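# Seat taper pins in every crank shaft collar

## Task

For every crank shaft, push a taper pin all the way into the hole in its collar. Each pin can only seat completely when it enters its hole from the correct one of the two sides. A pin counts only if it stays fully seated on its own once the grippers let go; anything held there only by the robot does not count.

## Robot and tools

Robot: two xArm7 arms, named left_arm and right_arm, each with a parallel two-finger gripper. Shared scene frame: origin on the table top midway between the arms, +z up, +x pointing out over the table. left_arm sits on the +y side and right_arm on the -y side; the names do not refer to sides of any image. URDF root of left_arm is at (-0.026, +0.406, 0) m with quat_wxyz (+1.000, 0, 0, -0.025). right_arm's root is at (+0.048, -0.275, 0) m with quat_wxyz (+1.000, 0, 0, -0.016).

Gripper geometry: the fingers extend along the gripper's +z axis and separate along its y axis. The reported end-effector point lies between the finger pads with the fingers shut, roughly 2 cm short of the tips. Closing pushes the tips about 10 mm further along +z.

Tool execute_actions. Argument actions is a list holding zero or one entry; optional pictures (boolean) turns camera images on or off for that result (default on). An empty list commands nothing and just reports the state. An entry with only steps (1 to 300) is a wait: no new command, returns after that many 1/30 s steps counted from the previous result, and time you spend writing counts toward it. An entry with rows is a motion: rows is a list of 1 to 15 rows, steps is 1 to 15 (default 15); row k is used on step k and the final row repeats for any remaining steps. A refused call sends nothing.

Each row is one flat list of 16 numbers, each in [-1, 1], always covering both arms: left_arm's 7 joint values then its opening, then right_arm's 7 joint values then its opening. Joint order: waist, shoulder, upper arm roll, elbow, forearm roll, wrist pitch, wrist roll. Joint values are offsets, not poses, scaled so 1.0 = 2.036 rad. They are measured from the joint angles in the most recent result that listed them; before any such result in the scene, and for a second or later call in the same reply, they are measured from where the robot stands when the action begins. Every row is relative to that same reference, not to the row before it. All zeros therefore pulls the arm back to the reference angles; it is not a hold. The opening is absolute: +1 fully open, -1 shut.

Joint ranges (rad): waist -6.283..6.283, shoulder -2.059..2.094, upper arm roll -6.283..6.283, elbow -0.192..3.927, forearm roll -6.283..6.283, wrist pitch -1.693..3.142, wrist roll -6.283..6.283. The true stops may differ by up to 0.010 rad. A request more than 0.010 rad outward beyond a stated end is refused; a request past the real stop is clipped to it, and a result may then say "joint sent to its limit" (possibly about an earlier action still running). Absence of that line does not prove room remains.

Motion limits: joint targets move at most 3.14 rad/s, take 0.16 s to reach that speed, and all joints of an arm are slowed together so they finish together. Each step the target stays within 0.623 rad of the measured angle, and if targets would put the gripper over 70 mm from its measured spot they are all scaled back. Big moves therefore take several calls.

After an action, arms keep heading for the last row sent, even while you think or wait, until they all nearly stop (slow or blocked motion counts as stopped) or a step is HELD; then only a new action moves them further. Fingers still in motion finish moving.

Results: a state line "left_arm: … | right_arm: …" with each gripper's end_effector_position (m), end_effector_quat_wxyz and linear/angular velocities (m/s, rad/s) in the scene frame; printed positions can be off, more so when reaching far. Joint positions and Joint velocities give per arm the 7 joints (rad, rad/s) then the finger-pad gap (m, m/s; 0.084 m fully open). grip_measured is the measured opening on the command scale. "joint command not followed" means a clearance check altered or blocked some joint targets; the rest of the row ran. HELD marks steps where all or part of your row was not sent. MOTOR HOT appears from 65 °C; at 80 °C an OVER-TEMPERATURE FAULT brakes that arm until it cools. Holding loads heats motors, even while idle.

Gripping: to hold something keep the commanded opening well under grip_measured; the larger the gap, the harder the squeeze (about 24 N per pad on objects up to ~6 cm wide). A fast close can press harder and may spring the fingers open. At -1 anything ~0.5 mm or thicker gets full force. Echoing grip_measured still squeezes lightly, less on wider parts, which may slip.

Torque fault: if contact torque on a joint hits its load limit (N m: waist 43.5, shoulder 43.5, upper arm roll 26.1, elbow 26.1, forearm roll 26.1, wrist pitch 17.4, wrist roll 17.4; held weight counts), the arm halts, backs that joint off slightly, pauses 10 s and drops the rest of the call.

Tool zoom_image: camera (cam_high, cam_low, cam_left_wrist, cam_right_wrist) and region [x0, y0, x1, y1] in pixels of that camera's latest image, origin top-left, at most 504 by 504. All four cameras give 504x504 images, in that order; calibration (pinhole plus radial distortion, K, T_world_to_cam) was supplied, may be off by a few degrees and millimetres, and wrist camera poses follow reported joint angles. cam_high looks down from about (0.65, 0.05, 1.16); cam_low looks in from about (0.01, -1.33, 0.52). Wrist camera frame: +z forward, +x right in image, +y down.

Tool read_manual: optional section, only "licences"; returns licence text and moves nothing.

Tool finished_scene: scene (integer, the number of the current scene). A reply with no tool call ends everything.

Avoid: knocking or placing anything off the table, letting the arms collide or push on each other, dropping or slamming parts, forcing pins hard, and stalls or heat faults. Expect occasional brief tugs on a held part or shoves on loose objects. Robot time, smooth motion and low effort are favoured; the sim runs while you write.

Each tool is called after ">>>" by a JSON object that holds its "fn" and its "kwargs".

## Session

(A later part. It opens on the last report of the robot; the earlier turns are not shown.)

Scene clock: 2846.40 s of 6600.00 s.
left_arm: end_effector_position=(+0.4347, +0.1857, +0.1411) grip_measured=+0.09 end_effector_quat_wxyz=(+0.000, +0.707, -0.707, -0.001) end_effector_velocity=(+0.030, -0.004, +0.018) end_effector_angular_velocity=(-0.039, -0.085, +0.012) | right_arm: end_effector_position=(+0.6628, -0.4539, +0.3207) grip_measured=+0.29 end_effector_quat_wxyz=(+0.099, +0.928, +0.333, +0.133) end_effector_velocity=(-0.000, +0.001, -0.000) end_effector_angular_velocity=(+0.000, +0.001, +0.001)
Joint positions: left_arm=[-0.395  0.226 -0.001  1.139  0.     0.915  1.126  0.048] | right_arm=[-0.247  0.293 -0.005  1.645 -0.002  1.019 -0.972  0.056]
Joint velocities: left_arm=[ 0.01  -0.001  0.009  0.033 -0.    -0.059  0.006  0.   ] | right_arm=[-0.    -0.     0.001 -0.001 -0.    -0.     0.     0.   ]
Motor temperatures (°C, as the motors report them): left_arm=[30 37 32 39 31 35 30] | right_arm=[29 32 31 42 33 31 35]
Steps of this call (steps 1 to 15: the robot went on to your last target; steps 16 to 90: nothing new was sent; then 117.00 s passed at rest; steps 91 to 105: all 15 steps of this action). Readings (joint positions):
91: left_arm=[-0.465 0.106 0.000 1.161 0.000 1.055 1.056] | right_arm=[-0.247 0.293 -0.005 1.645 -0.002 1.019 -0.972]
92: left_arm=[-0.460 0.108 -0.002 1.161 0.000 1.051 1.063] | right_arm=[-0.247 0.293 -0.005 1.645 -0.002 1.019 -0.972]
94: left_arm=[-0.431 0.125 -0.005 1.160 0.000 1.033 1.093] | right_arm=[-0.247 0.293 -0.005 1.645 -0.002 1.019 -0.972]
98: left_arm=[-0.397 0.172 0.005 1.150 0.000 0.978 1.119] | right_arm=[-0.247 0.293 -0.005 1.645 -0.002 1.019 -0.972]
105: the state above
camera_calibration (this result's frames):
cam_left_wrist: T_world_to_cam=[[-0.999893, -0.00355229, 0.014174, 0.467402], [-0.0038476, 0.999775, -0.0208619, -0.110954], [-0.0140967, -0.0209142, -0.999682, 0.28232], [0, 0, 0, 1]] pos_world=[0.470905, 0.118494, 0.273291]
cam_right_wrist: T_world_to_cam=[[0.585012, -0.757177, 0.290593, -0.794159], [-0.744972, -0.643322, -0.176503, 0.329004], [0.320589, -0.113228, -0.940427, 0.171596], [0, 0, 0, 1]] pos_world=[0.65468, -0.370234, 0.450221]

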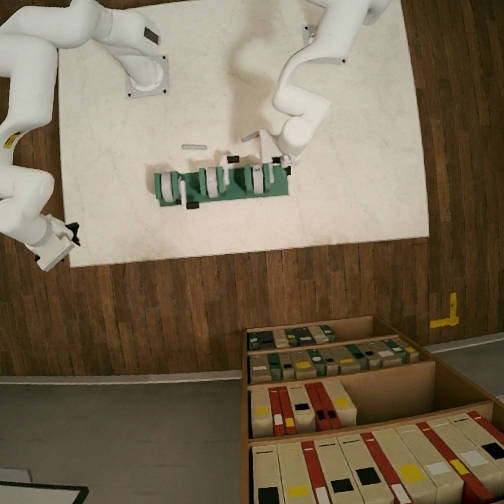

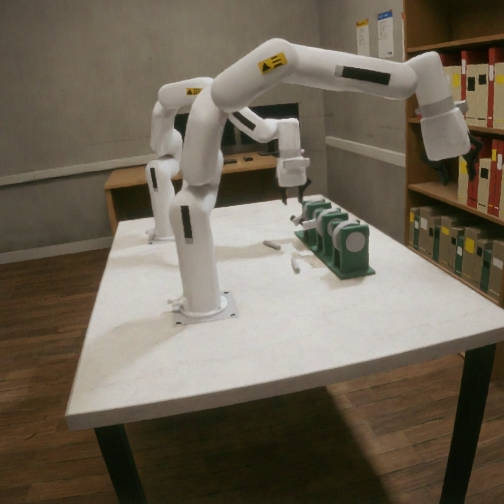

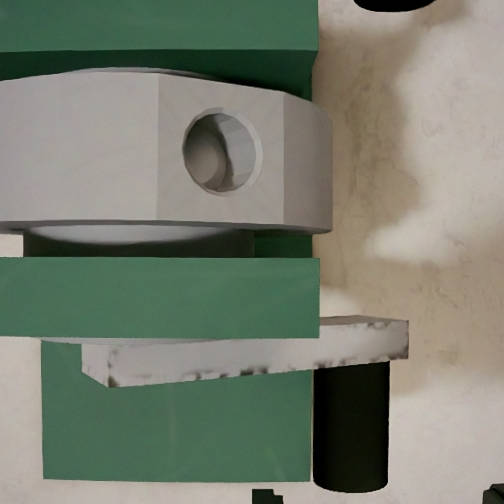

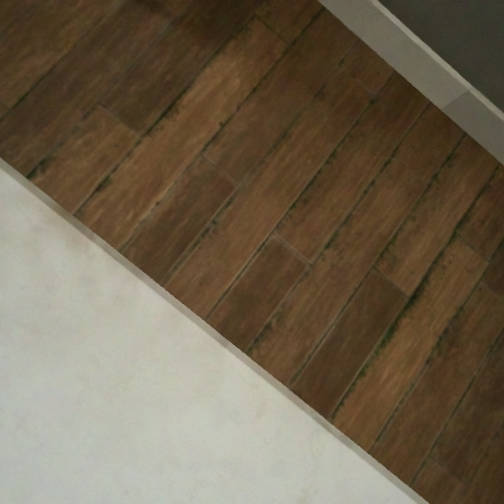

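>>> {"fn": "execute_actions", "kwargs": {"actions": []}}

Scene clock: 2867.27 s of 6600.00 s.
left_arm: end_effector_position=(+0.4358, +0.1863, +0.1399) grip_measured=+0.09 end_effector_quat_wxyz=(-0.000, +0.707, -0.707, -0.000) end_effector_velocity=(-0.000, +0.000, +0.000) end_effector_angular_velocity=(-0.000, -0.000, +0.001) | right_arm: end_effector_position=(+0.6628, -0.4539, +0.3207) grip_measured=+0.29 end_effector_quat_wxyz=(+0.099, +0.928, +0.333, +0.133) end_effector_velocity=(+0.000, +0.000, -0.001) end_effector_angular_velocity=(+0.000, +0.001, +0.001)
Joint positions: left_arm=[-0.394  0.229  0.     1.139  0.     0.91   1.126  0.048] | right_arm=[-0.247  0.293 -0.005  1.645 -0.002  1.019 -0.972  0.056]
Joint velocities: left_arm=[-0.    -0.002 -0.    -0.001 -0.     0.001 -0.001  0.   ] | right_arm=[ 0.001  0.001 -0.    -0.     0.    -0.     0.     0.   ]
Motor temperatures (°C, as the motors report them): left_arm=[30 37 32 39 31 35 30] | right_arm=[29 33 31 42 33 31 35]
Steps of this call (steps 1 to 15: the robot went on to your last target; steps 16 to 90: nothing new was sent; then 17.87 s passed at rest). Readings (joint positions):
1: left_arm=[-0.395 0.226 -0.000 1.140 0.000 0.913 1.126] | right_arm=[-0.247 0.293 -0.005 1.645 -0.002 1.019 -0.972]
2: left_arm=[-0.395 0.226 -0.000 1.141 0.000 0.912 1.126] | right_arm=[-0.247 0.293 -0.005 1.645 -0.002 1.019 -0.972]
4: left_arm=[-0.395 0.227 0.000 1.140 0.000 0.911 1.126] | right_arm=[-0.247 0.293 -0.005 1.645 -0.002 1.019 -0.972]
8: left_arm=[-0.394 0.228 0.000 1.139 0.000 0.911 1.126] | right_arm=[-0.247 0.293 -0.005 1.645 -0.002 1.019 -0.972]
90: the state above
All arms were judged still, so your last target was given up. Only a new action makes them travel on or press farther. Fingers that are still opening or closing keep moving.
camera_calibration (this result's frames):
cam_left_wrist: T_world_to_cam=[[-0.999909, -0.00494445, 0.0125383, 0.469024], [-0.00521223, 0.999757, -0.0214151, -0.110913], [-0.0124293, -0.0214785, -0.999692, 0.280569], [0, 0, 0, 1]] pos_world=[0.47189, 0.119231, 0.272227]
cam_right_wrist: T_world_to_cam=[[0.585012, -0.757177, 0.290594, -0.794159], [-0.744972, -0.643322, -0.176503, 0.329004], [0.320589, -0.113228, -0.940427, 0.171596], [0, 0, 0, 1]] pos_world=[0.65468, -0.370234, 0.450221]

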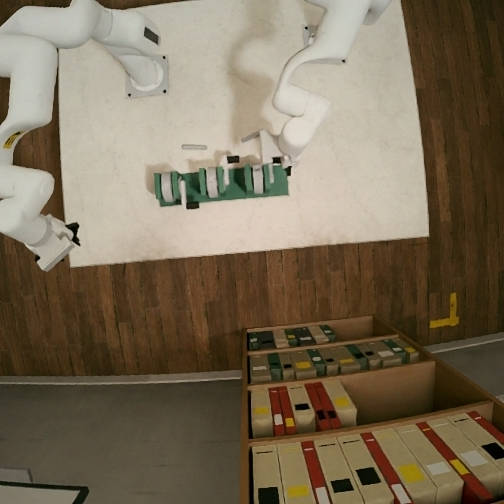

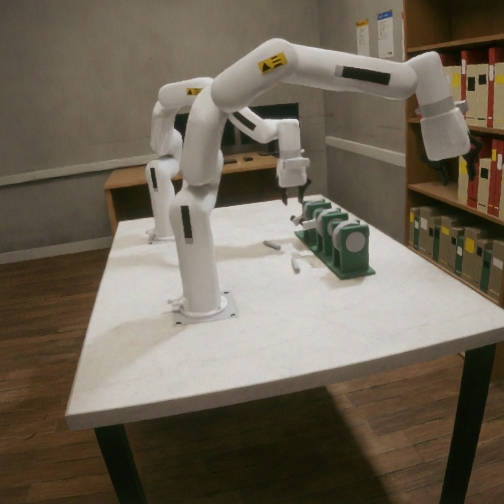

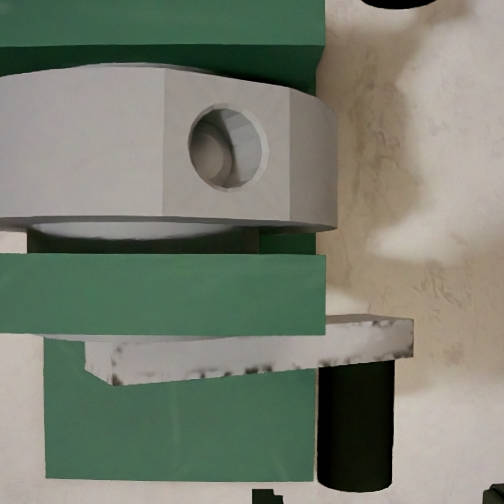

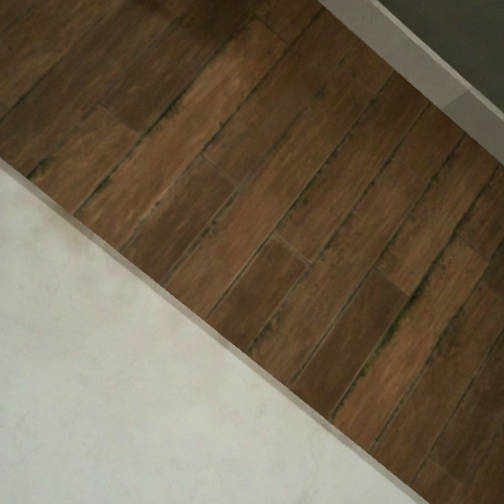

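>>> {"fn": "zoom_image", "kwargs": {"camera": "cam_left_wrist", "region": [130, 60, 330, 260]}}

Region (130, 60, 330, 260) of cam_left_wrist's 504x504 image, scaled by 2.520, with more detail than that image has.

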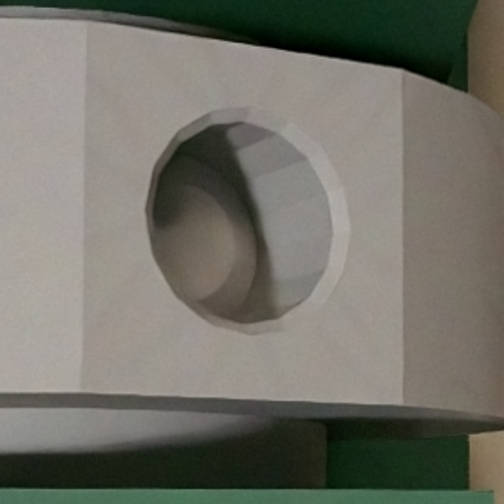

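>>> {"fn": "execute_actions", "kwargs": {"actions": [{"rows": [[0,0.0245,0,-0.013,0,-0.038,0,0.1, 0,0,0,0,0,0,0,0.3],[0,0.049,0,-0.0265,0,-0.0755,0,0.1, 0,0,0,0,0,0,0,0.3]], "steps": 15}], "pictures": false}}

>>> {"fn": "execute_actions", "kwargs": {"actions": [{"rows": [[0,0,0,0,0,0,0,-0.2, 0,0,0,0,0,0,0,0.3],[0,0,0,0,0,0,0,-0.4, 0,0,0,0,0,0,0,0.3],[0,0,0,0,0,0,0,-0.6, 0,0,0,0,0,0,0,0.3]], "steps": 15}]}}

Scene clock: 2892.90 s of 6600.00 s.
left_arm: end_effector_position=(+0.4367, +0.1858, +0.0817) grip_measured=+0.09 end_effector_quat_wxyz=(-0.001, +0.707, -0.707, +0.001) end_effector_velocity=(-0.006, +0.003, -0.012) end_effector_angular_velocity=(+0.008, +0.015, -0.000) | right_arm: end_effector_position=(+0.6628, -0.4539, +0.3207) grip_measured=+0.29 end_effector_quat_wxyz=(+0.099, +0.928, +0.333, +0.133) end_effector_velocity=(-0.000, +0.000, -0.000) end_effector_angular_velocity=(+0.001, +0.001, -0.000)
Joint positions: left_arm=[-0.394  0.327  0.     1.087  0.     0.758  1.126  0.048] | right_arm=[-0.247  0.293 -0.005  1.645 -0.002  1.019 -0.972  0.056]
Joint velocities: left_arm=[ 0.     0.014  0.    -0.017  0.    -0.014  0.    -0.   ] | right_arm=[ 0.    -0.     0.    -0.001 -0.     0.     0.001 -0.   ]
Motor temperatures (°C, as the motors report them): left_arm=[30 37 32 39 31 35 30] | right_arm=[29 33 31 42 33 31 35]
Steps of this call (steps 1 to 90: nothing new was sent; then 22.13 s passed at rest; steps 91 to 105: all 15 steps of this action). Readings (joint positions):
91: left_arm=[-0.394 0.229 0.000 1.139 0.000 0.910 1.126] | right_arm=[-0.247 0.293 -0.005 1.645 -0.002 1.019 -0.972]
92: left_arm=[-0.394 0.232 0.000 1.138 0.000 0.903 1.126] | right_arm=[-0.247 0.293 -0.005 1.645 -0.002 1.019 -0.972]
94: left_arm=[-0.394 0.257 0.000 1.127 0.000 0.855 1.126] | right_arm=[-0.247 0.293 -0.005 1.645 -0.002 1.019 -0.972]
98: left_arm=[-0.394 0.322 0.000 1.086 0.000 0.780 1.126] | right_arm=[-0.247 0.293 -0.005 1.645 -0.002 1.019 -0.972]
105: the state above

Scene clock: 2893.40 s of 6600.00 s.
left_arm: end_effector_position=(+0.4357, +0.1859, +0.0809) grip_measured=-0.47 end_effector_quat_wxyz=(+0.000, +0.707, -0.707, -0.000) end_effector_velocity=(+0.001, +0.000, +0.001) end_effector_angular_velocity=(-0.001, -0.002, +0.001) | right_arm: end_effector_position=(+0.6628, -0.4539, +0.3207) grip_measured=+0.29 end_effector_quat_wxyz=(+0.099, +0.928, +0.333, +0.133) end_effector_velocity=(-0.000, -0.001, -0.000) end_effector_angular_velocity=(-0.001, +0.001, -0.002)
Joint positions: left_arm=[-0.395  0.327 -0.     1.086  0.     0.759  1.126  0.023] | right_arm=[-0.247  0.293 -0.005  1.645 -0.002  1.019 -0.972  0.056]
Joint velocities: left_arm=[ 0.    -0.001  0.     0.     0.    -0.001 -0.     0.   ] | right_arm=[ 0.     0.    -0.003 -0.001 -0.    -0.     0.     0.   ]
Motor temperatures (°C, as the motors report them): left_arm=[30 37 32 39 31 35 30] | right_arm=[29 33 31 42 33 31 35]
Steps of this call (steps 1 to 15: all 15 steps of this action). Readings (joint positions):
1: left_arm=[-0.394 0.327 0.000 1.087 0.000 0.758 1.126] | right_arm=[-0.247 0.293 -0.005 1.645 -0.002 1.019 -0.972]
2: left_arm=[-0.394 0.327 0.000 1.087 0.000 0.758 1.126] | right_arm=[-0.247 0.293 -0.005 1.645 -0.002 1.019 -0.972]
4: left_arm=[-0.395 0.327 -0.001 1.085 0.000 0.759 1.126] | right_arm=[-0.247 0.293 -0.005 1.645 -0.002 1.019 -0.972]
8: left_arm=[-0.395 0.327 -0.000 1.086 0.000 0.759 1.126] | right_arm=[-0.247 0.293 -0.005 1.645 -0.002 1.019 -0.972]
15: the state above
camera_calibration (this result's frames):
cam_left_wrist: T_world_to_cam=[[-0.999912, -0.0041463, 0.0125765, 0.469531], [-0.00441753, 0.999757, -0.0216162, -0.112073], [-0.0124838, -0.0216699, -0.999687, 0.22158], [0, 0, 0, 1]] pos_world=[0.471761, 0.118794, 0.213183]
cam_right_wrist: T_world_to_cam=[[0.585011, -0.757177, 0.290594, -0.794159], [-0.744973, -0.643321, -0.176503, 0.329004], [0.320589, -0.113228, -0.940426, 0.171596], [0, 0, 0, 1]] pos_world=[0.65468, -0.370234, 0.450221]

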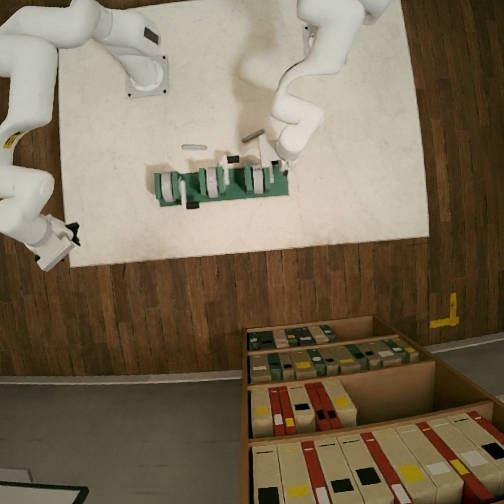

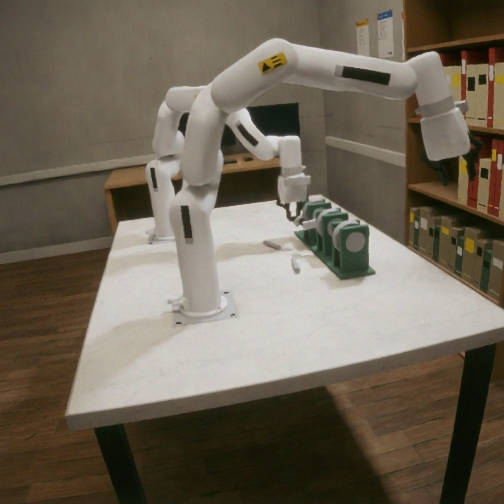

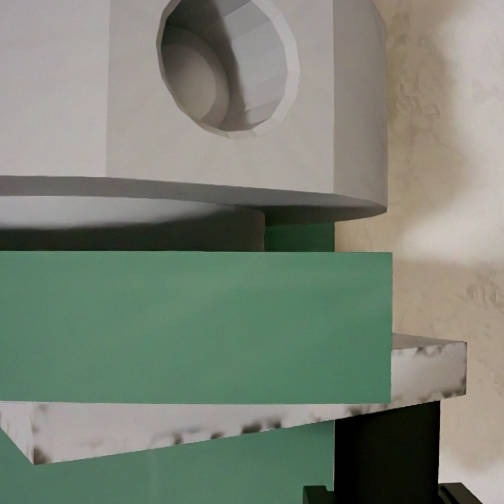

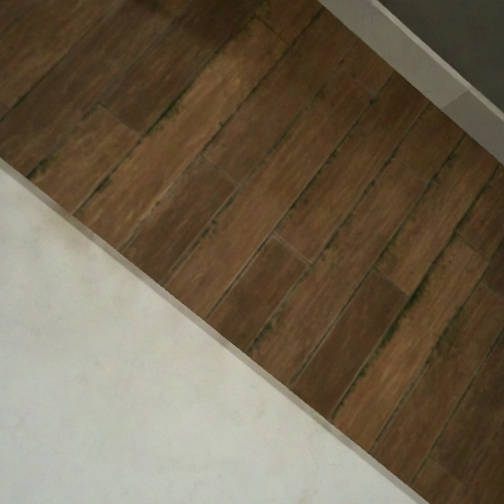

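>>> {"fn": "execute_actions", "kwargs": {"actions": [{"rows": [[-0.001,-0.014,0,-0.001,0,0.013,-0.001,-0.6, 0,0,0,0,0,0,0,0.3],[-0.001,-0.014,0,-0.001,0,0.013,-0.001,-0.6, 0,0,0,0,0,0,0,0.3],[-0.002,-0.0283,0,-0.0015,0,0.0268,-0.002,-0.6, 0,0,0,0,0,0,0,0.3],[-0.002,-0.0283,0,-0.0015,0,0.0268,-0.002,-0.6, 0,0,0,0,0,0,0,0.3],[-0.002,-0.0283,0,-0.0015,0,0.0268,-0.002,-0.6, 0,0,0,0,0,0,0,0.3],[0,-0.035,0,0.0144,0,0.0495,0,-0.6, 0,0,0,0,0,0,0,0.3],[0,-0.035,0,0.0144,0,0.0495,0,-0.6, 0,0,0,0,0,0,0,0.3],[0.0016,-0.0417,0,0.0303,0,0.0721,0.0016,-0.6, 0,0,0,0,0,0,0,0.3],[0.0016,-0.0417,0,0.0303,0,0.0721,0.0016,-0.6, 0,0,0,0,0,0,0,0.3],[0.0016,-0.0417,0,0.0303,0,0.0721,0.0016,-0.6, 0,0,0,0,0,0,0,0.3],[0.006,-0.033,0,0.060,0,0.093,0.006,-0.6, 0,0,0,0,0,0,0,0.3],[0.006,-0.033,0,0.060,0,0.093,0.006,-0.6, 0,0,0,0,0,0,0,0.3],[0.0107,-0.0245,0,0.0899,0,0.1143,0.0107,-0.6, 0,0,0,0,0,0,0,0.3]], "steps": 15}], "pictures": false}}

Scene clock: 2922.33 s of 6600.00 s.
left_arm: end_effector_position=(+0.4584, +0.1883, +0.1547) grip_measured=-0.62 end_effector_quat_wxyz=(-0.004, +0.710, -0.704, +0.008) end_effector_velocity=(+0.187, +0.028, +0.188) end_effector_angular_velocity=(-0.040, -0.130, +0.086) | right_arm: end_effector_position=(+0.6628, -0.4539, +0.3207) grip_measured=+0.29 end_effector_quat_wxyz=(+0.099, +0.928, +0.333, +0.133) end_effector_velocity=(+0.000, -0.001, +0.000) end_effector_angular_velocity=(-0.001, -0.001, +0.001)
Joint positions: left_arm=[-0.379  0.257  0.006  1.22   0.001  0.944  1.139  0.017] | right_arm=[-0.247  0.293 -0.005  1.645 -0.002  1.019 -0.972  0.056]
Joint velocities: left_arm=[ 0.145  0.164  0.047  0.773  0.002  0.473  0.103 -0.   ] | right_arm=[ 0.    -0.    -0.001 -0.     0.001 -0.001 -0.003 -0.   ]
Motor temperatures (°C, as the motors report them): left_arm=[30 37 33 43 32 37 30] | right_arm=[29 33 31 42 33 31 35]
Steps of this call (steps 1 to 15: the robot went on to your last target; steps 16 to 90: nothing new was sent; then 25.43 s passed at rest; steps 91 to 105: all 15 steps of this action). Readings (joint positions):
91: left_arm=[-0.394 0.326 0.000 1.087 0.000 0.758 1.126] | right_arm=[-0.247 0.293 -0.005 1.645 -0.002 1.019 -0.972]
92: left_arm=[-0.395 0.323 0.000 1.086 0.000 0.763 1.126] | right_arm=[-0.247 0.293 -0.005 1.645 -0.002 1.019 -0.972]
94: left_arm=[-0.396 0.304 -0.001 1.084 -0.000 0.782 1.124] | right_arm=[-0.247 0.293 -0.005 1.645 -0.002 1.019 -0.972]
98: left_arm=[-0.398 0.271 -0.002 1.091 -0.000 0.831 1.124] | right_arm=[-0.247 0.293 -0.005 1.645 -0.002 1.019 -0.972]
105: the state above

>>> {"fn": "execute_actions", "kwargs": {"actions": [{"steps": 10}]}}

Scene clock: 2923.77 s of 6600.00 s.
left_arm: end_effector_position=(+0.4623, +0.1862, +0.1604) grip_measured=-0.62 end_effector_quat_wxyz=(-0.000, +0.707, -0.707, +0.000) end_effector_velocity=(-0.000, +0.000, -0.000) end_effector_angular_velocity=(+0.000, -0.000, -0.000) | right_arm: end_effector_position=(+0.6628, -0.4539, +0.3207) grip_measured=+0.29 end_effector_quat_wxyz=(+0.099, +0.928, +0.333, +0.133) end_effector_velocity=(-0.000, -0.002, -0.001) end_effector_angular_velocity=(-0.000, +0.002, -0.002)
Joint positions: left_arm=[-0.373  0.277 -0.     1.269  0.     0.992  1.148  0.017] | right_arm=[-0.247  0.293 -0.005  1.645 -0.002  1.019 -0.972  0.056]
Joint velocities: left_arm=[-0.    -0.     0.    -0.002  0.    -0.001  0.     0.   ] | right_arm=[-0.002  0.002 -0.001  0.    -0.     0.    -0.001  0.   ]
Motor temperatures (°C, as the motors report them): left_arm=[30 37 33 43 32 37 30] | right_arm=[29 33 31 42 33 31 35]
Steps of this call (steps 1 to 30: the robot went on to your last target; steps 31 to 43: nothing new was sent). Readings (joint positions):
1: left_arm=[-0.375 0.262 0.007 1.241 0.001 0.957 1.142] | right_arm=[-0.247 0.293 -0.005 1.645 -0.002 1.019 -0.972]
2: left_arm=[-0.372 0.266 0.007 1.253 0.001 0.967 1.144] | right_arm=[-0.247 0.293 -0.005 1.645 -0.002 1.019 -0.972]
4: left_arm=[-0.372 0.272 0.004 1.263 0.001 0.979 1.146] | right_arm=[-0.247 0.293 -0.005 1.645 -0.002 1.019 -0.972]
8: left_arm=[-0.373 0.277 -0.000 1.266 0.000 0.989 1.148] | right_arm=[-0.247 0.293 -0.005 1.645 -0.002 1.019 -0.972]
43: the state above
All arms were judged still, so your last target was given up. Only a new action makes them travel on or press farther. Fingers that are still opening or closing keep moving.
camera_calibration (this result's frames):
cam_left_wrist: T_world_to_cam=[[-0.999915, -0.00417587, 0.012379, 0.495197], [-0.00444349, 0.999755, -0.021671, -0.110461], [-0.0122855, -0.0217241, -0.999689, 0.301306], [0, 0, 0, 1]] pos_world=[0.498366, 0.119048, 0.292688]
cam_right_wrist: T_world_to_cam=[[0.585011, -0.757177, 0.290594, -0.794159], [-0.744973, -0.643321, -0.176503, 0.329004], [0.320589, -0.113228, -0.940426, 0.171596], [0, 0, 0, 1]] pos_world=[0.65468, -0.370234, 0.450221]

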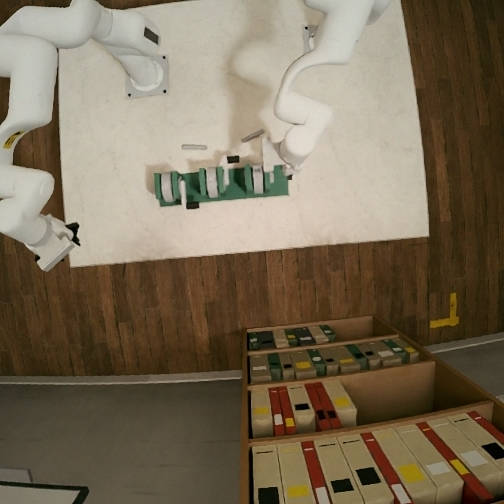

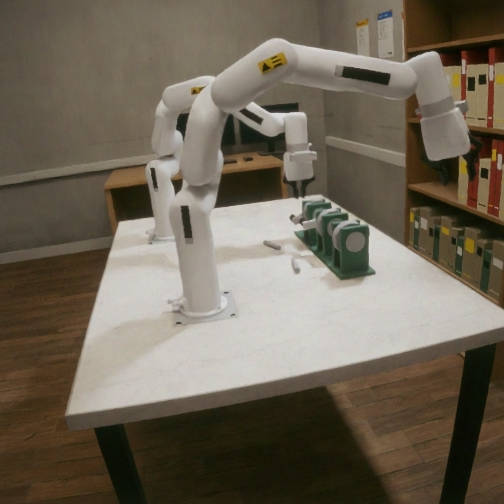

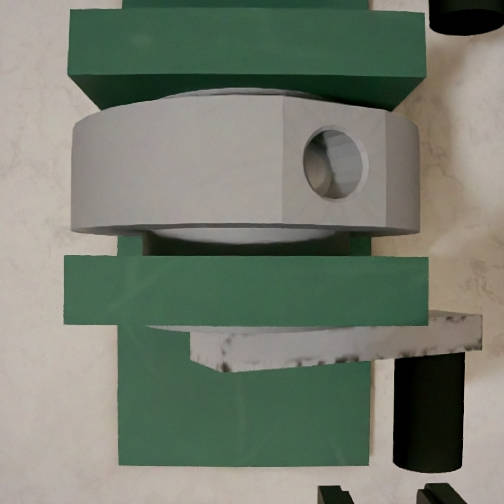

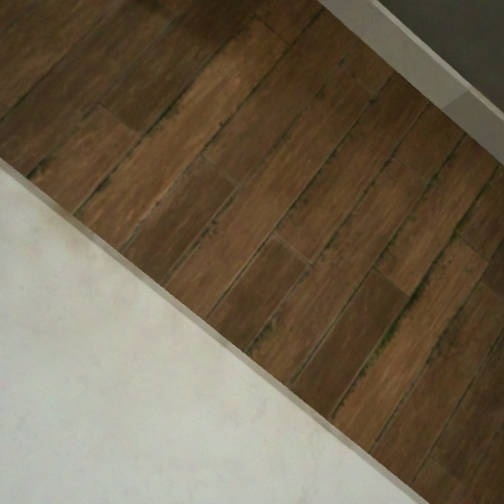

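>>> {"fn": "execute_actions", "kwargs": {"actions": [{"rows": [[-0.0202,-0.0136,0,-0.05,0,-0.0363,-0.0203,0.15, 0,0,0,0,0,0,0,0.3],[-0.0202,-0.0136,0,-0.05,0,-0.0363,-0.0203,0.15, 0,0,0,0,0,0,0,0.3],[-0.0202,-0.0136,0,-0.05,0,-0.0363,-0.0203,0.15, 0,0,0,0,0,0,0,0.3],[-0.0202,-0.0136,0,-0.05,0,-0.0363,-0.0203,0.15, 0,0,0,0,0,0,0,0.3],[-0.0202,-0.0136,0,-0.05,0,-0.0363,-0.0203,0.15, 0,0,0,0,0,0,0,0.3],[-0.0202,-0.0136,0,-0.05,0,-0.0363,-0.0203,0.15, 0,0,0,0,0,0,0,0.3],[-0.0202,-0.0136,0,-0.05,0,-0.0363,-0.0203,0.15, 0,0,0,0,0,0,0,0.3],[-0.0202,-0.0136,0,-0.05,0,-0.0363,-0.0203,0.15, 0,0,0,0,0,0,0,0.3],[-0.0202,0.01,0,-0.063,0,-0.073,-0.0203,0.15, 0,0,0,0,0,0,0,0.3],[-0.0202,0.01,0,-0.063,0,-0.073,-0.0203,0.15, 0,0,0,0,0,0,0,0.3],[-0.0202,0.0335,0,-0.0763,0,-0.1099,-0.0203,0.15, 0,0,0,0,0,0,0,0.3]], "steps": 15}], "pictures": false}}

>>> {"fn": "execute_actions", "kwargs": {"actions": [{"steps": 10}]}}

Scene clock: 2943.50 s of 6600.00 s.
left_arm: end_effector_position=(+0.4362, +0.1755, +0.0903) grip_measured=+0.14 end_effector_quat_wxyz=(+0.001, +0.707, -0.707, -0.004) end_effector_velocity=(-0.084, +0.037, -0.261) end_effector_angular_velocity=(+0.119, +0.242, -0.005) | right_arm: end_effector_position=(+0.6628, -0.4539, +0.3207) grip_measured=+0.29 end_effector_quat_wxyz=(+0.099, +0.928, +0.333, +0.133) end_effector_velocity=(+0.001, +0.001, -0.000) end_effector_angular_velocity=(+0.001, -0.000, +0.001)
Joint positions: left_arm=[-0.413  0.329  0.001  1.123  0.     0.802  1.107  0.05 ] | right_arm=[-0.247  0.293 -0.005  1.645 -0.002  1.019 -0.972  0.056]
Joint velocities: left_arm=[-0.005  0.359 -0.004 -0.275 -0.001 -0.364 -0.003 -0.   ] | right_arm=[ 0.     0.001  0.002  0.001  0.    -0.     0.002 -0.   ]
Motor temperatures (°C, as the motors report them): left_arm=[30 37 32 41 31 36 30] | right_arm=[29 33 31 42 33 31 35]
Steps of this call (steps 1 to 90: nothing new was sent; then 16.23 s passed at rest; steps 91 to 105: all 15 steps of this action). Readings (joint positions):
91: left_arm=[-0.373 0.277 -0.000 1.268 0.000 0.991 1.148] | right_arm=[-0.247 0.293 -0.005 1.645 -0.002 1.019 -0.972]
92: left_arm=[-0.375 0.275 0.001 1.263 0.000 0.986 1.145] | right_arm=[-0.247 0.293 -0.005 1.645 -0.002 1.019 -0.972]
94: left_arm=[-0.389 0.264 0.003 1.226 0.000 0.957 1.129] | right_arm=[-0.247 0.293 -0.005 1.645 -0.002 1.019 -0.972]
98: left_arm=[-0.412 0.254 -0.004 1.175 0.000 0.927 1.111] | right_arm=[-0.247 0.293 -0.005 1.645 -0.002 1.019 -0.972]
105: the state above

Scene clock: 2943.83 s of 6600.00 s.
left_arm: end_effector_position=(+0.4379, +0.1738, +0.0821) grip_measured=+0.14 end_effector_quat_wxyz=(-0.000, +0.707, -0.707, +0.001) end_effector_velocity=(-0.007, +0.004, -0.012) end_effector_angular_velocity=(+0.011, +0.021, +0.001) | right_arm: end_effector_position=(+0.6628, -0.4539, +0.3207) grip_measured=+0.29 end_effector_quat_wxyz=(+0.099, +0.928, +0.333, +0.133) end_effector_velocity=(+0.000, +0.001, +0.001) end_effector_angular_velocity=(+0.001, -0.002, +0.001)
Joint positions: left_arm=[-0.414  0.344 -0.     1.115  0.     0.769  1.107  0.05 ] | right_arm=[-0.247  0.293 -0.005  1.645 -0.002  1.019 -0.972  0.056]
Joint velocities: left_arm=[-0.     0.013  0.    -0.015  0.    -0.005 -0.002 -0.   ] | right_arm=[ 0.    -0.001  0.002  0.001  0.    -0.     0.001 -0.   ]
Motor temperatures (°C, as the motors report them): left_arm=[30 37 32 41 31 36 30] | right_arm=[29 33 31 42 33 31 35]
Steps of this call (steps 1 to 10: the robot went on to your last target). Readings (joint positions):
1: left_arm=[-0.413 0.338 0.000 1.116 0.000 0.792 1.107] | right_arm=[-0.247 0.293 -0.005 1.645 -0.002 1.019 -0.972]
2: left_arm=[-0.413 0.342 0.000 1.113 0.000 0.785 1.107] | right_arm=[-0.247 0.293 -0.005 1.645 -0.002 1.019 -0.972]
4: left_arm=[-0.414 0.344 -0.000 1.115 0.000 0.776 1.107] | right_arm=[-0.247 0.293 -0.005 1.645 -0.002 1.019 -0.972]
8: left_arm=[-0.414 0.343 -0.000 1.116 0.000 0.769 1.107] | right_arm=[-0.247 0.293 -0.005 1.645 -0.002 1.019 -0.972]
10: the state above
camera_calibration (this result's frames):
cam_left_wrist: T_world_to_cam=[[-0.999935, -0.00441826, 0.0105578, 0.471855], [-0.00465626, 0.999733, -0.0226245, -0.0997548], [-0.0104551, -0.0226721, -0.999688, 0.221822], [0, 0, 0, 1]] pos_world=[0.473679, 0.106842, 0.214515]
cam_right_wrist: T_world_to_cam=[[0.585011, -0.757177, 0.290593, -0.794159], [-0.744973, -0.643321, -0.176503, 0.329004], [0.320589, -0.113228, -0.940427, 0.171596], [0, 0, 0, 1]] pos_world=[0.65468, -0.370234, 0.450221]

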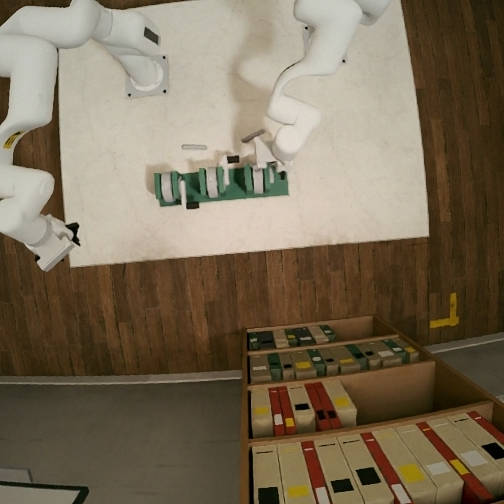

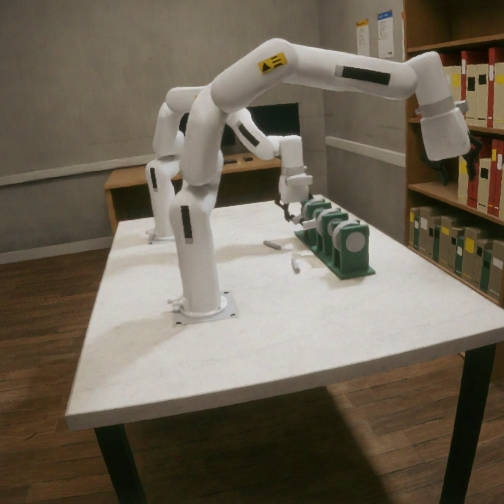

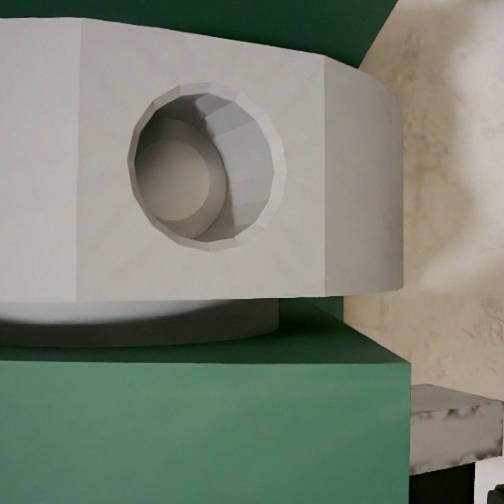

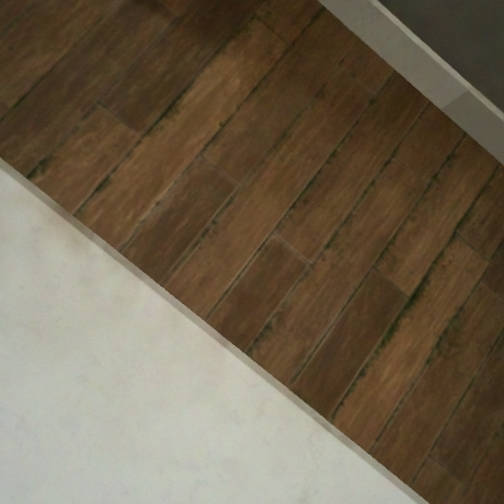

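>>> {"fn": "execute_actions", "kwargs": {"actions": [{"rows": [[0,0,0,0,0,0,0,-0.1, 0,0,0,0,0,0,0,0.3],[0,0,0,0,0,0,0,-0.3, 0,0,0,0,0,0,0,0.3],[0,0,0,0,0,0,0,-0.45, 0,0,0,0,0,0,0,0.3],[0,0,0,0,0,0,0,-0.6, 0,0,0,0,0,0,0,0.3],[0,0,0,0,0,0,0,-0.7, 0,0,0,0,0,0,0,0.3],[0,0,0,0,0,0,0,-0.85, 0,0,0,0,0,0,0,0.3]], "steps": 15}], "pictures": false}}

Scene clock: 2967.27 s of 6600.00 s.
left_arm: end_effector_position=(+0.4362, +0.1740, +0.0805) grip_measured=-0.47 end_effector_quat_wxyz=(+0.001, +0.707, -0.708, -0.001) end_effector_velocity=(+0.002, -0.000, +0.001) end_effector_angular_velocity=(-0.001, -0.003, +0.002) | right_arm: end_effector_position=(+0.6628, -0.4539, +0.3207) grip_measured=+0.29 end_effector_quat_wxyz=(+0.099, +0.928, +0.333, +0.133) end_effector_velocity=(+0.000, -0.000, -0.000) end_effector_angular_velocity=(-0.001, -0.000, +0.000)
Joint positions: left_arm=[-0.414  0.345 -0.001  1.113  0.     0.77   1.107  0.023] | right_arm=[-0.247  0.293 -0.005  1.645 -0.002  1.019 -0.972  0.056]
Joint velocities: left_arm=[ 0.     0.     0.001  0.003 -0.    -0.    -0.001  0.   ] | right_arm=[-0.001  0.     0.    -0.    -0.001 -0.001 -0.    -0.   ]
Motor temperatures (°C, as the motors report them): left_arm=[30 37 32 39 31 36 30] | right_arm=[29 33 31 42 33 31 35]
Steps of this call (steps 1 to 30: the robot went on to your last target; steps 31 to 90: nothing new was sent; then 19.93 s passed at rest; steps 91 to 105: all 15 steps of this action). Readings (joint positions):
91: left_arm=[-0.414 0.345 -0.000 1.114 0.000 0.768 1.107] | right_arm=[-0.247 0.293 -0.005 1.645 -0.002 1.019 -0.972]
92: left_arm=[-0.414 0.345 -0.000 1.114 0.000 0.768 1.107] | right_arm=[-0.247 0.293 -0.005 1.645 -0.002 1.019 -0.972]
94: left_arm=[-0.414 0.345 -0.001 1.112 0.000 0.771 1.107] | right_arm=[-0.247 0.293 -0.005 1.645 -0.002 1.019 -0.972]
98: left_arm=[-0.414 0.346 -0.001 1.112 0.000 0.770 1.107] | right_arm=[-0.247 0.293 -0.005 1.645 -0.002 1.019 -0.972]
105: the state above

>>> {"fn": "execute_actions", "kwargs": {"actions": [{"rows": [[-0.001,-0.01,0,-0.001,0,0.008,-0.001,-0.85, 0,0,0,0,0,0,0,0.3],[-0.001,-0.01,0,-0.001,0,0.008,-0.001,-0.85, 0,0,0,0,0,0,0,0.3],[-0.002,-0.02,0,-0.003,0,0.016,-0.002,-0.85, 0,0,0,0,0,0,0,0.3],[-0.002,-0.02,0,-0.003,0,0.016,-0.002,-0.85, 0,0,0,0,0,0,0,0.3],[-0.003,-0.0295,0,-0.004,0,0.0247,-0.003,-0.85, 0,0,0,0,0,0,0,0.3],[-0.003,-0.0295,0,-0.004,0,0.0247,-0.003,-0.85, 0,0,0,0,0,0,0,0.3],[-0.003,-0.0295,0,-0.004,0,0.0247,-0.003,-0.85, 0,0,0,0,0,0,0,0.3],[-0.002,-0.035,0,0.004,0,0.04,-0.002,-0.85, 0,0,0,0,0,0,0,0.3],[-0.002,-0.035,0,0.004,0,0.04,-0.002,-0.85, 0,0,0,0,0,0,0,0.3],[-0.001,-0.04,0,0.015,0,0.055,-0.001,-0.85, 0,0,0,0,0,0,0,0.3],[-0.001,-0.04,0,0.015,0,0.055,-0.001,-0.85, 0,0,0,0,0,0,0,0.3],[0.0006,-0.0428,0,0.0279,0,0.0697,0.0006,-0.85, 0,0,0,0,0,0,0,0.3]], "steps": 15}], "pictures": false}}

>>> {"fn": "execute_actions", "kwargs": {"actions": [{"steps": 8}]}}

Scene clock: 2980.50 s of 6600.00 s.
left_arm: end_effector_position=(+0.4287, +0.1745, +0.1265) grip_measured=-0.47 end_effector_quat_wxyz=(+0.005, +0.705, -0.709, -0.011) end_effector_velocity=(+0.006, +0.002, +0.087) end_effector_angular_velocity=(+0.016, +0.039, -0.007) | right_arm: end_effector_position=(+0.6628, -0.4539, +0.3207) grip_measured=+0.29 end_effector_quat_wxyz=(+0.099, +0.928, +0.333, +0.133) end_effector_velocity=(+0.000, +0.001, +0.000) end_effector_angular_velocity=(+0.001, -0.001, -0.000)
Joint positions: left_arm=[-0.416  0.261 -0.004  1.146 -0.001  0.909  1.106  0.024] | right_arm=[-0.247  0.293 -0.005  1.645 -0.002  1.019 -0.972  0.056]
Joint velocities: left_arm=[ 0.016 -0.089 -0.005  0.162 -0.003  0.294  0.02   0.002] | right_arm=[-0.    -0.001  0.002 -0.001  0.    -0.001  0.001 -0.   ]
Motor temperatures (°C, as the motors report them): left_arm=[30 38 33 43 32 37 30] | right_arm=[29 33 31 42 33 31 35]
Steps of this call (steps 1 to 15: the robot went on to your last target; steps 16 to 90: nothing new was sent; then 9.73 s passed at rest; steps 91 to 105: all 15 steps of this action). Readings (joint positions):
91: left_arm=[-0.414 0.344 -0.000 1.113 0.000 0.770 1.107] | right_arm=[-0.247 0.293 -0.005 1.645 -0.002 1.019 -0.972]
92: left_arm=[-0.414 0.341 -0.000 1.113 0.000 0.773 1.106] | right_arm=[-0.247 0.293 -0.005 1.645 -0.002 1.019 -0.972]
94: left_arm=[-0.416 0.327 -0.001 1.109 -0.000 0.785 1.105] | right_arm=[-0.247 0.293 -0.005 1.645 -0.002 1.019 -0.972]
98: left_arm=[-0.420 0.294 -0.001 1.103 -0.000 0.815 1.102] | right_arm=[-0.247 0.293 -0.005 1.645 -0.002 1.019 -0.972]
105: the state above

Scene clock: 2980.77 s of 6600.00 s.
left_arm: end_effector_position=(+0.4444, +0.1774, +0.1409) grip_measured=-0.87 end_effector_quat_wxyz=(-0.003, +0.710, -0.704, +0.005) end_effector_velocity=(-0.055, -0.033, -0.047) end_effector_angular_velocity=(+0.032, +0.119, -0.091) | right_arm: end_effector_position=(+0.6628, -0.4539, +0.3207) grip_measured=+0.29 end_effector_quat_wxyz=(+0.099, +0.928, +0.333, +0.133) end_effector_velocity=(-0.000, -0.000, +0.001) end_effector_angular_velocity=(-0.001, -0.002, -0.000)
Joint positions: left_arm=[-0.409  0.255  0.006  1.175  0.002  0.908  1.108  0.006] | right_arm=[-0.247  0.293 -0.005  1.645 -0.002  1.019 -0.972  0.056]
Joint velocities: left_arm=[-0.034  0.038 -0.064 -0.064 -0.01   0.02   0.001  0.   ] | right_arm=[ 0.    -0.002 -0.001  0.     0.    -0.    -0.    -0.   ]
Motor temperatures (°C, as the motors report them): left_arm=[30 38 33 43 32 37 30] | right_arm=[29 33 31 42 33 31 35]
Steps of this call (steps 1 to 8: the robot went on to your last target). Readings (joint positions):
1: left_arm=[-0.416 0.259 -0.004 1.151 -0.001 0.917 1.107] | right_arm=[-0.247 0.293 -0.005 1.645 -0.002 1.019 -0.972]
2: left_arm=[-0.416 0.257 -0.004 1.155 -0.001 0.921 1.107] | right_arm=[-0.247 0.293 -0.005 1.645 -0.002 1.019 -0.972]
4: left_arm=[-0.411 0.255 0.004 1.173 0.002 0.910 1.108] | right_arm=[-0.247 0.293 -0.005 1.645 -0.002 1.019 -0.972]
8: the state above
camera_calibration (this result's frames):
cam_left_wrist: T_world_to_cam=[[-0.99991, -0.0133746, 0.000613965, 0.480789], [-0.0133856, 0.999609, -0.0245598, -0.0978486], [-0.000285249, -0.0245658, -0.999698, 0.276597], [0, 0, 0, 1]] pos_world=[0.479516, 0.111035, 0.273815]
cam_right_wrist: T_world_to_cam=[[0.585012, -0.757177, 0.290593, -0.794159], [-0.744973, -0.643321, -0.176503, 0.329004], [0.320589, -0.113228, -0.940427, 0.171596], [0, 0, 0, 1]] pos_world=[0.65468, -0.370234, 0.450221]

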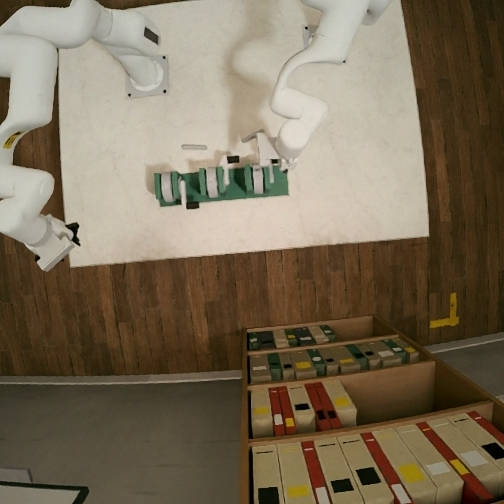

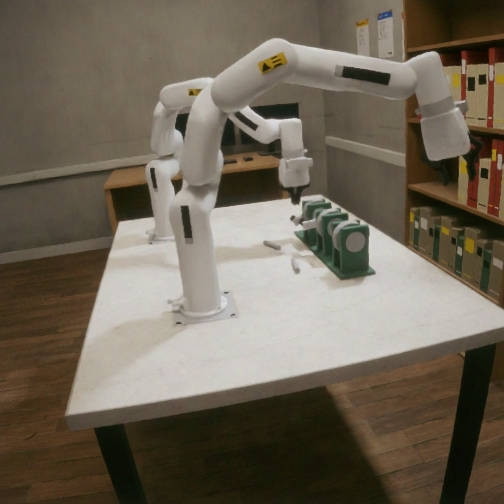

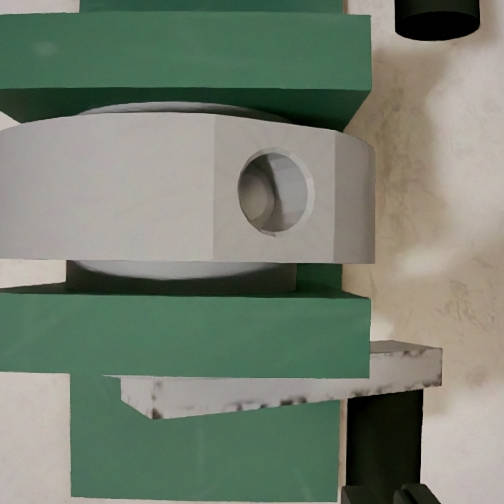

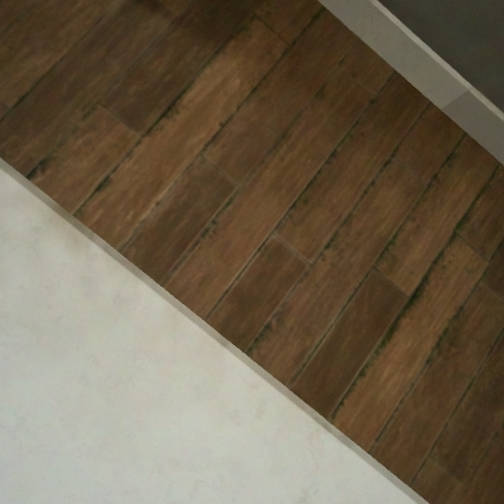

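>>> {"fn": "execute_actions", "kwargs": {"actions": [{"rows": [[-0.003,0,-0.003,0,-0.001,0,-0.001,0.15, 0,0,0,0,0,0,0,0.3],[-0.003,0,-0.003,0,-0.001,0,-0.001,0.15, 0,0,0,0,0,0,0,0.3],[-0.003,0,-0.003,0,-0.001,0,-0.001,0.15, 0,0,0,0,0,0,0,0.3],[-0.003,0,-0.003,0,-0.001,0,-0.001,0.15, 0,0,0,0,0,0,0,0.3],[-0.003,0,-0.003,0,-0.001,0,-0.001,0.15, 0,0,0,0,0,0,0,0.3],[-0.003,0.016,-0.003,-0.012,-0.001,-0.026,-0.001,0.15, 0,0,0,0,0,0,0,0.3],[-0.003,0.016,-0.003,-0.012,-0.001,-0.026,-0.001,0.15, 0,0,0,0,0,0,0,0.3],[-0.003,0.032,-0.003,-0.024,-0.001,-0.053,-0.001,0.15, 0,0,0,0,0,0,0,0.3],[-0.003,0.032,-0.003,-0.024,-0.001,-0.053,-0.001,0.15, 0,0,0,0,0,0,0,0.3],[-0.003,0.0488,-0.003,-0.0364,-0.001,-0.0794,-0.001,0.15, 0,0,0,0,0,0,0,0.3]], "steps": 15}], "pictures": false}}

>>> {"fn": "execute_actions", "kwargs": {"actions": [{"steps": 8}], "pictures": false}}

>>> {"fn": "execute_actions", "kwargs": {"actions": [{"rows": [[0,0,0,0,0,0,0,-0.1, 0,0,0,0,0,0,0,0.3],[0,0,0,0,0,0,0,-0.3, 0,0,0,0,0,0,0,0.3],[0,0,0,0,0,0,0,-0.45, 0,0,0,0,0,0,0,0.3],[0,0,0,0,0,0,0,-0.6, 0,0,0,0,0,0,0,0.3],[0,0,0,0,0,0,0,-0.7, 0,0,0,0,0,0,0,0.3],[0,0,0,0,0,0,0,-0.9, 0,0,0,0,0,0,0,0.3]], "steps": 15}]}}

Scene clock: 3060.27 s of 6600.00 s.
left_arm: end_effector_position=(+0.4328, +0.1758, +0.0746) grip_measured=+0.14 end_effector_quat_wxyz=(+0.002, +0.707, -0.707, -0.006) end_effector_velocity=(+0.005, -0.002, -0.053) end_effector_angular_velocity=(-0.020, -0.039, -0.001) | right_arm: end_effector_position=(+0.6628, -0.4539, +0.3207) grip_measured=+0.29 end_effector_quat_wxyz=(+0.099, +0.928, +0.333, +0.133) end_effector_velocity=(-0.000, +0.000, -0.000) end_effector_angular_velocity=(-0.001, +0.000, +0.002)
Joint positions: left_arm=[-0.415  0.351 -0.     1.103 -0.     0.764  1.106  0.05 ] | right_arm=[-0.247  0.293 -0.005  1.645 -0.002  1.019 -0.972  0.056]
Joint velocities: left_arm=[ 0.     0.092 -0.    -0.056  0.    -0.191  0.001  0.   ] | right_arm=[ 0.    -0.001  0.001 -0.001 -0.001 -0.001 -0.001  0.   ]
Motor temperatures (°C, as the motors report them): left_arm=[30 37 32 40 31 35 30] | right_arm=[29 33 31 42 33 31 35]
Steps of this call (steps 1 to 30: the robot went on to your last target; steps 31 to 90: nothing new was sent; then 76.00 s passed at rest; steps 91 to 105: all 15 steps of this action). Readings (joint positions):
91: left_arm=[-0.413 0.258 -0.001 1.170 0.000 0.912 1.108] | right_arm=[-0.247 0.293 -0.005 1.645 -0.002 1.019 -0.972]
92: left_arm=[-0.414 0.258 -0.001 1.171 -0.000 0.911 1.107] | right_arm=[-0.247 0.293 -0.005 1.645 -0.002 1.019 -0.972]
94: left_arm=[-0.414 0.256 -0.000 1.174 -0.000 0.909 1.106] | right_arm=[-0.247 0.293 -0.005 1.645 -0.002 1.019 -0.972]
98: left_arm=[-0.415 0.265 -0.000 1.169 -0.000 0.887 1.106] | right_arm=[-0.247 0.293 -0.005 1.645 -0.002 1.019 -0.972]
105: the state above

Scene clock: 3060.53 s of 6600.00 s.
left_arm: end_effector_position=(+0.4360, +0.1741, +0.0745) grip_measured=+0.14 end_effector_quat_wxyz=(-0.000, +0.707, -0.707, +0.001) end_effector_velocity=(-0.006, +0.004, -0.011) end_effector_angular_velocity=(+0.009, +0.018, +0.002) | right_arm: end_effector_position=(+0.6628, -0.4539, +0.3207) grip_measured=+0.29 end_effector_quat_wxyz=(+0.099, +0.928, +0.333, +0.133) end_effector_velocity=(-0.000, -0.001, -0.001) end_effector_angular_velocity=(+0.000, +0.001, -0.002)
Joint positions: left_arm=[-0.415  0.353 -0.     1.103 -0.     0.747  1.106  0.05 ] | right_arm=[-0.247  0.293 -0.005  1.645 -0.002  1.019 -0.972  0.056]
Joint velocities: left_arm=[ 0.     0.012  0.    -0.014  0.    -0.006 -0.001 -0.   ] | right_arm=[-0.001  0.001 -0.001 -0.     0.    -0.     0.     0.   ]
Motor temperatures (°C, as the motors report them): left_arm=[30 37 32 40 31 35 30] | right_arm=[29 33 31 42 33 31 35]
Steps of this call (steps 1 to 8: the robot went on to your last target). Readings (joint positions):
1: left_arm=[-0.415 0.352 -0.000 1.102 -0.000 0.759 1.106] | right_arm=[-0.247 0.293 -0.005 1.645 -0.002 1.019 -0.972]
2: left_arm=[-0.415 0.353 -0.000 1.103 -0.000 0.755 1.106] | right_arm=[-0.247 0.293 -0.005 1.645 -0.002 1.019 -0.972]
4: left_arm=[-0.415 0.352 -0.000 1.104 -0.000 0.750 1.106] | right_arm=[-0.247 0.293 -0.005 1.645 -0.002 1.019 -0.972]
8: the state above

Scene clock: 3061.03 s of 6600.00 s.
left_arm: end_effector_position=(+0.4352, +0.1741, +0.0738) grip_measured=-0.47 end_effector_quat_wxyz=(+0.000, +0.707, -0.707, -0.000) end_effector_velocity=(+0.000, +0.000, +0.000) end_effector_angular_velocity=(-0.000, -0.001, +0.000) | right_arm: end_effector_position=(+0.6628, -0.4539, +0.3207) grip_measured=+0.29 end_effector_quat_wxyz=(+0.099, +0.928, +0.333, +0.133) end_effector_velocity=(+0.000, +0.000, -0.001) end_effector_angular_velocity=(-0.000, +0.001, -0.000)
Joint positions: left_arm=[-0.415  0.354 -0.001  1.102 -0.     0.748  1.106  0.024] | right_arm=[-0.247  0.293 -0.005  1.645 -0.002  1.019 -0.972  0.056]
Joint velocities: left_arm=[ 0.     0.     0.     0.     0.    -0.001  0.     0.   ] | right_arm=[ 0.001  0.001 -0.    -0.    -0.001 -0.     0.001 -0.   ]
Motor temperatures (°C, as the motors report them): left_arm=[30 37 32 40 31 35 30] | right_arm=[29 33 31 42 33 31 35]
Steps of this call (steps 1 to 15: all 15 steps of this action). Readings (joint positions):
1: left_arm=[-0.415 0.354 -0.000 1.102 -0.000 0.747 1.106] | right_arm=[-0.247 0.293 -0.005 1.645 -0.002 1.019 -0.972]
2: left_arm=[-0.415 0.354 -0.000 1.102 -0.000 0.747 1.106] | right_arm=[-0.247 0.293 -0.005 1.645 -0.002 1.019 -0.972]
4: left_arm=[-0.415 0.353 -0.001 1.101 -0.001 0.749 1.106] | right_arm=[-0.247 0.293 -0.005 1.645 -0.002 1.019 -0.972]
8: left_arm=[-0.415 0.354 -0.001 1.101 -0.000 0.748 1.106] | right_arm=[-0.247 0.293 -0.005 1.645 -0.002 1.019 -0.972]
15: the state above
camera_calibration (this result's frames):
cam_left_wrist: T_world_to_cam=[[-0.999909, -0.00407805, 0.0128836, 0.469003], [-0.00436195, 0.999747, -0.0220851, -0.100405], [-0.0127903, -0.0221393, -0.999673, 0.214476], [0, 0, 0, 1]] pos_world=[0.471265, 0.10704, 0.206146]
cam_right_wrist: T_world_to_cam=[[0.585012, -0.757177, 0.290593, -0.794159], [-0.744972, -0.643322, -0.176503, 0.329004], [0.320589, -0.113228, -0.940427, 0.171596], [0, 0, 0, 1]] pos_world=[0.65468, -0.370234, 0.450221]

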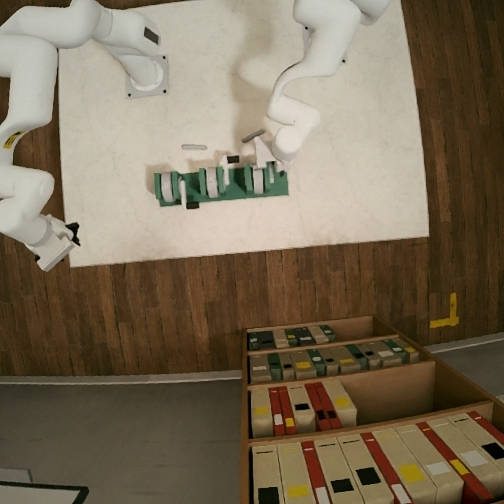

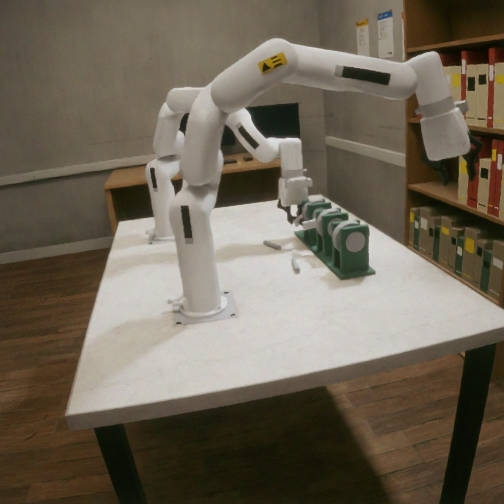

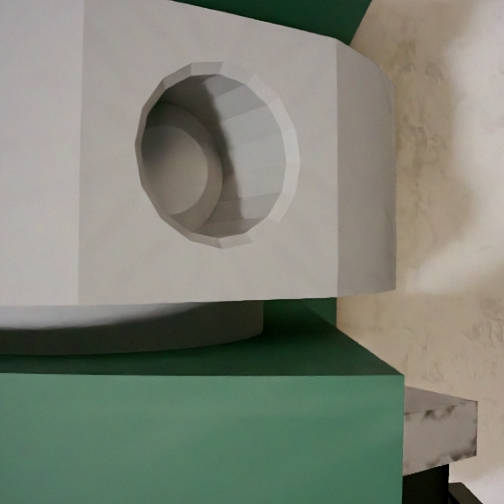

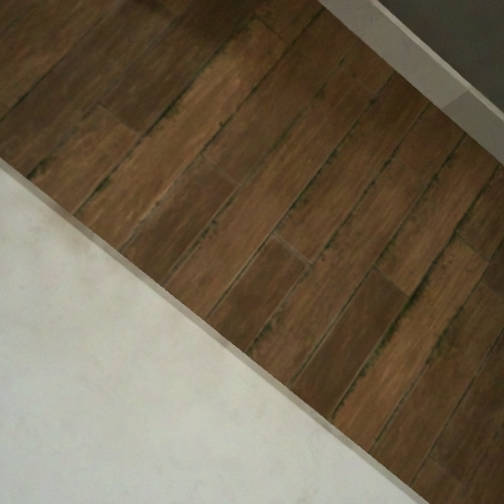

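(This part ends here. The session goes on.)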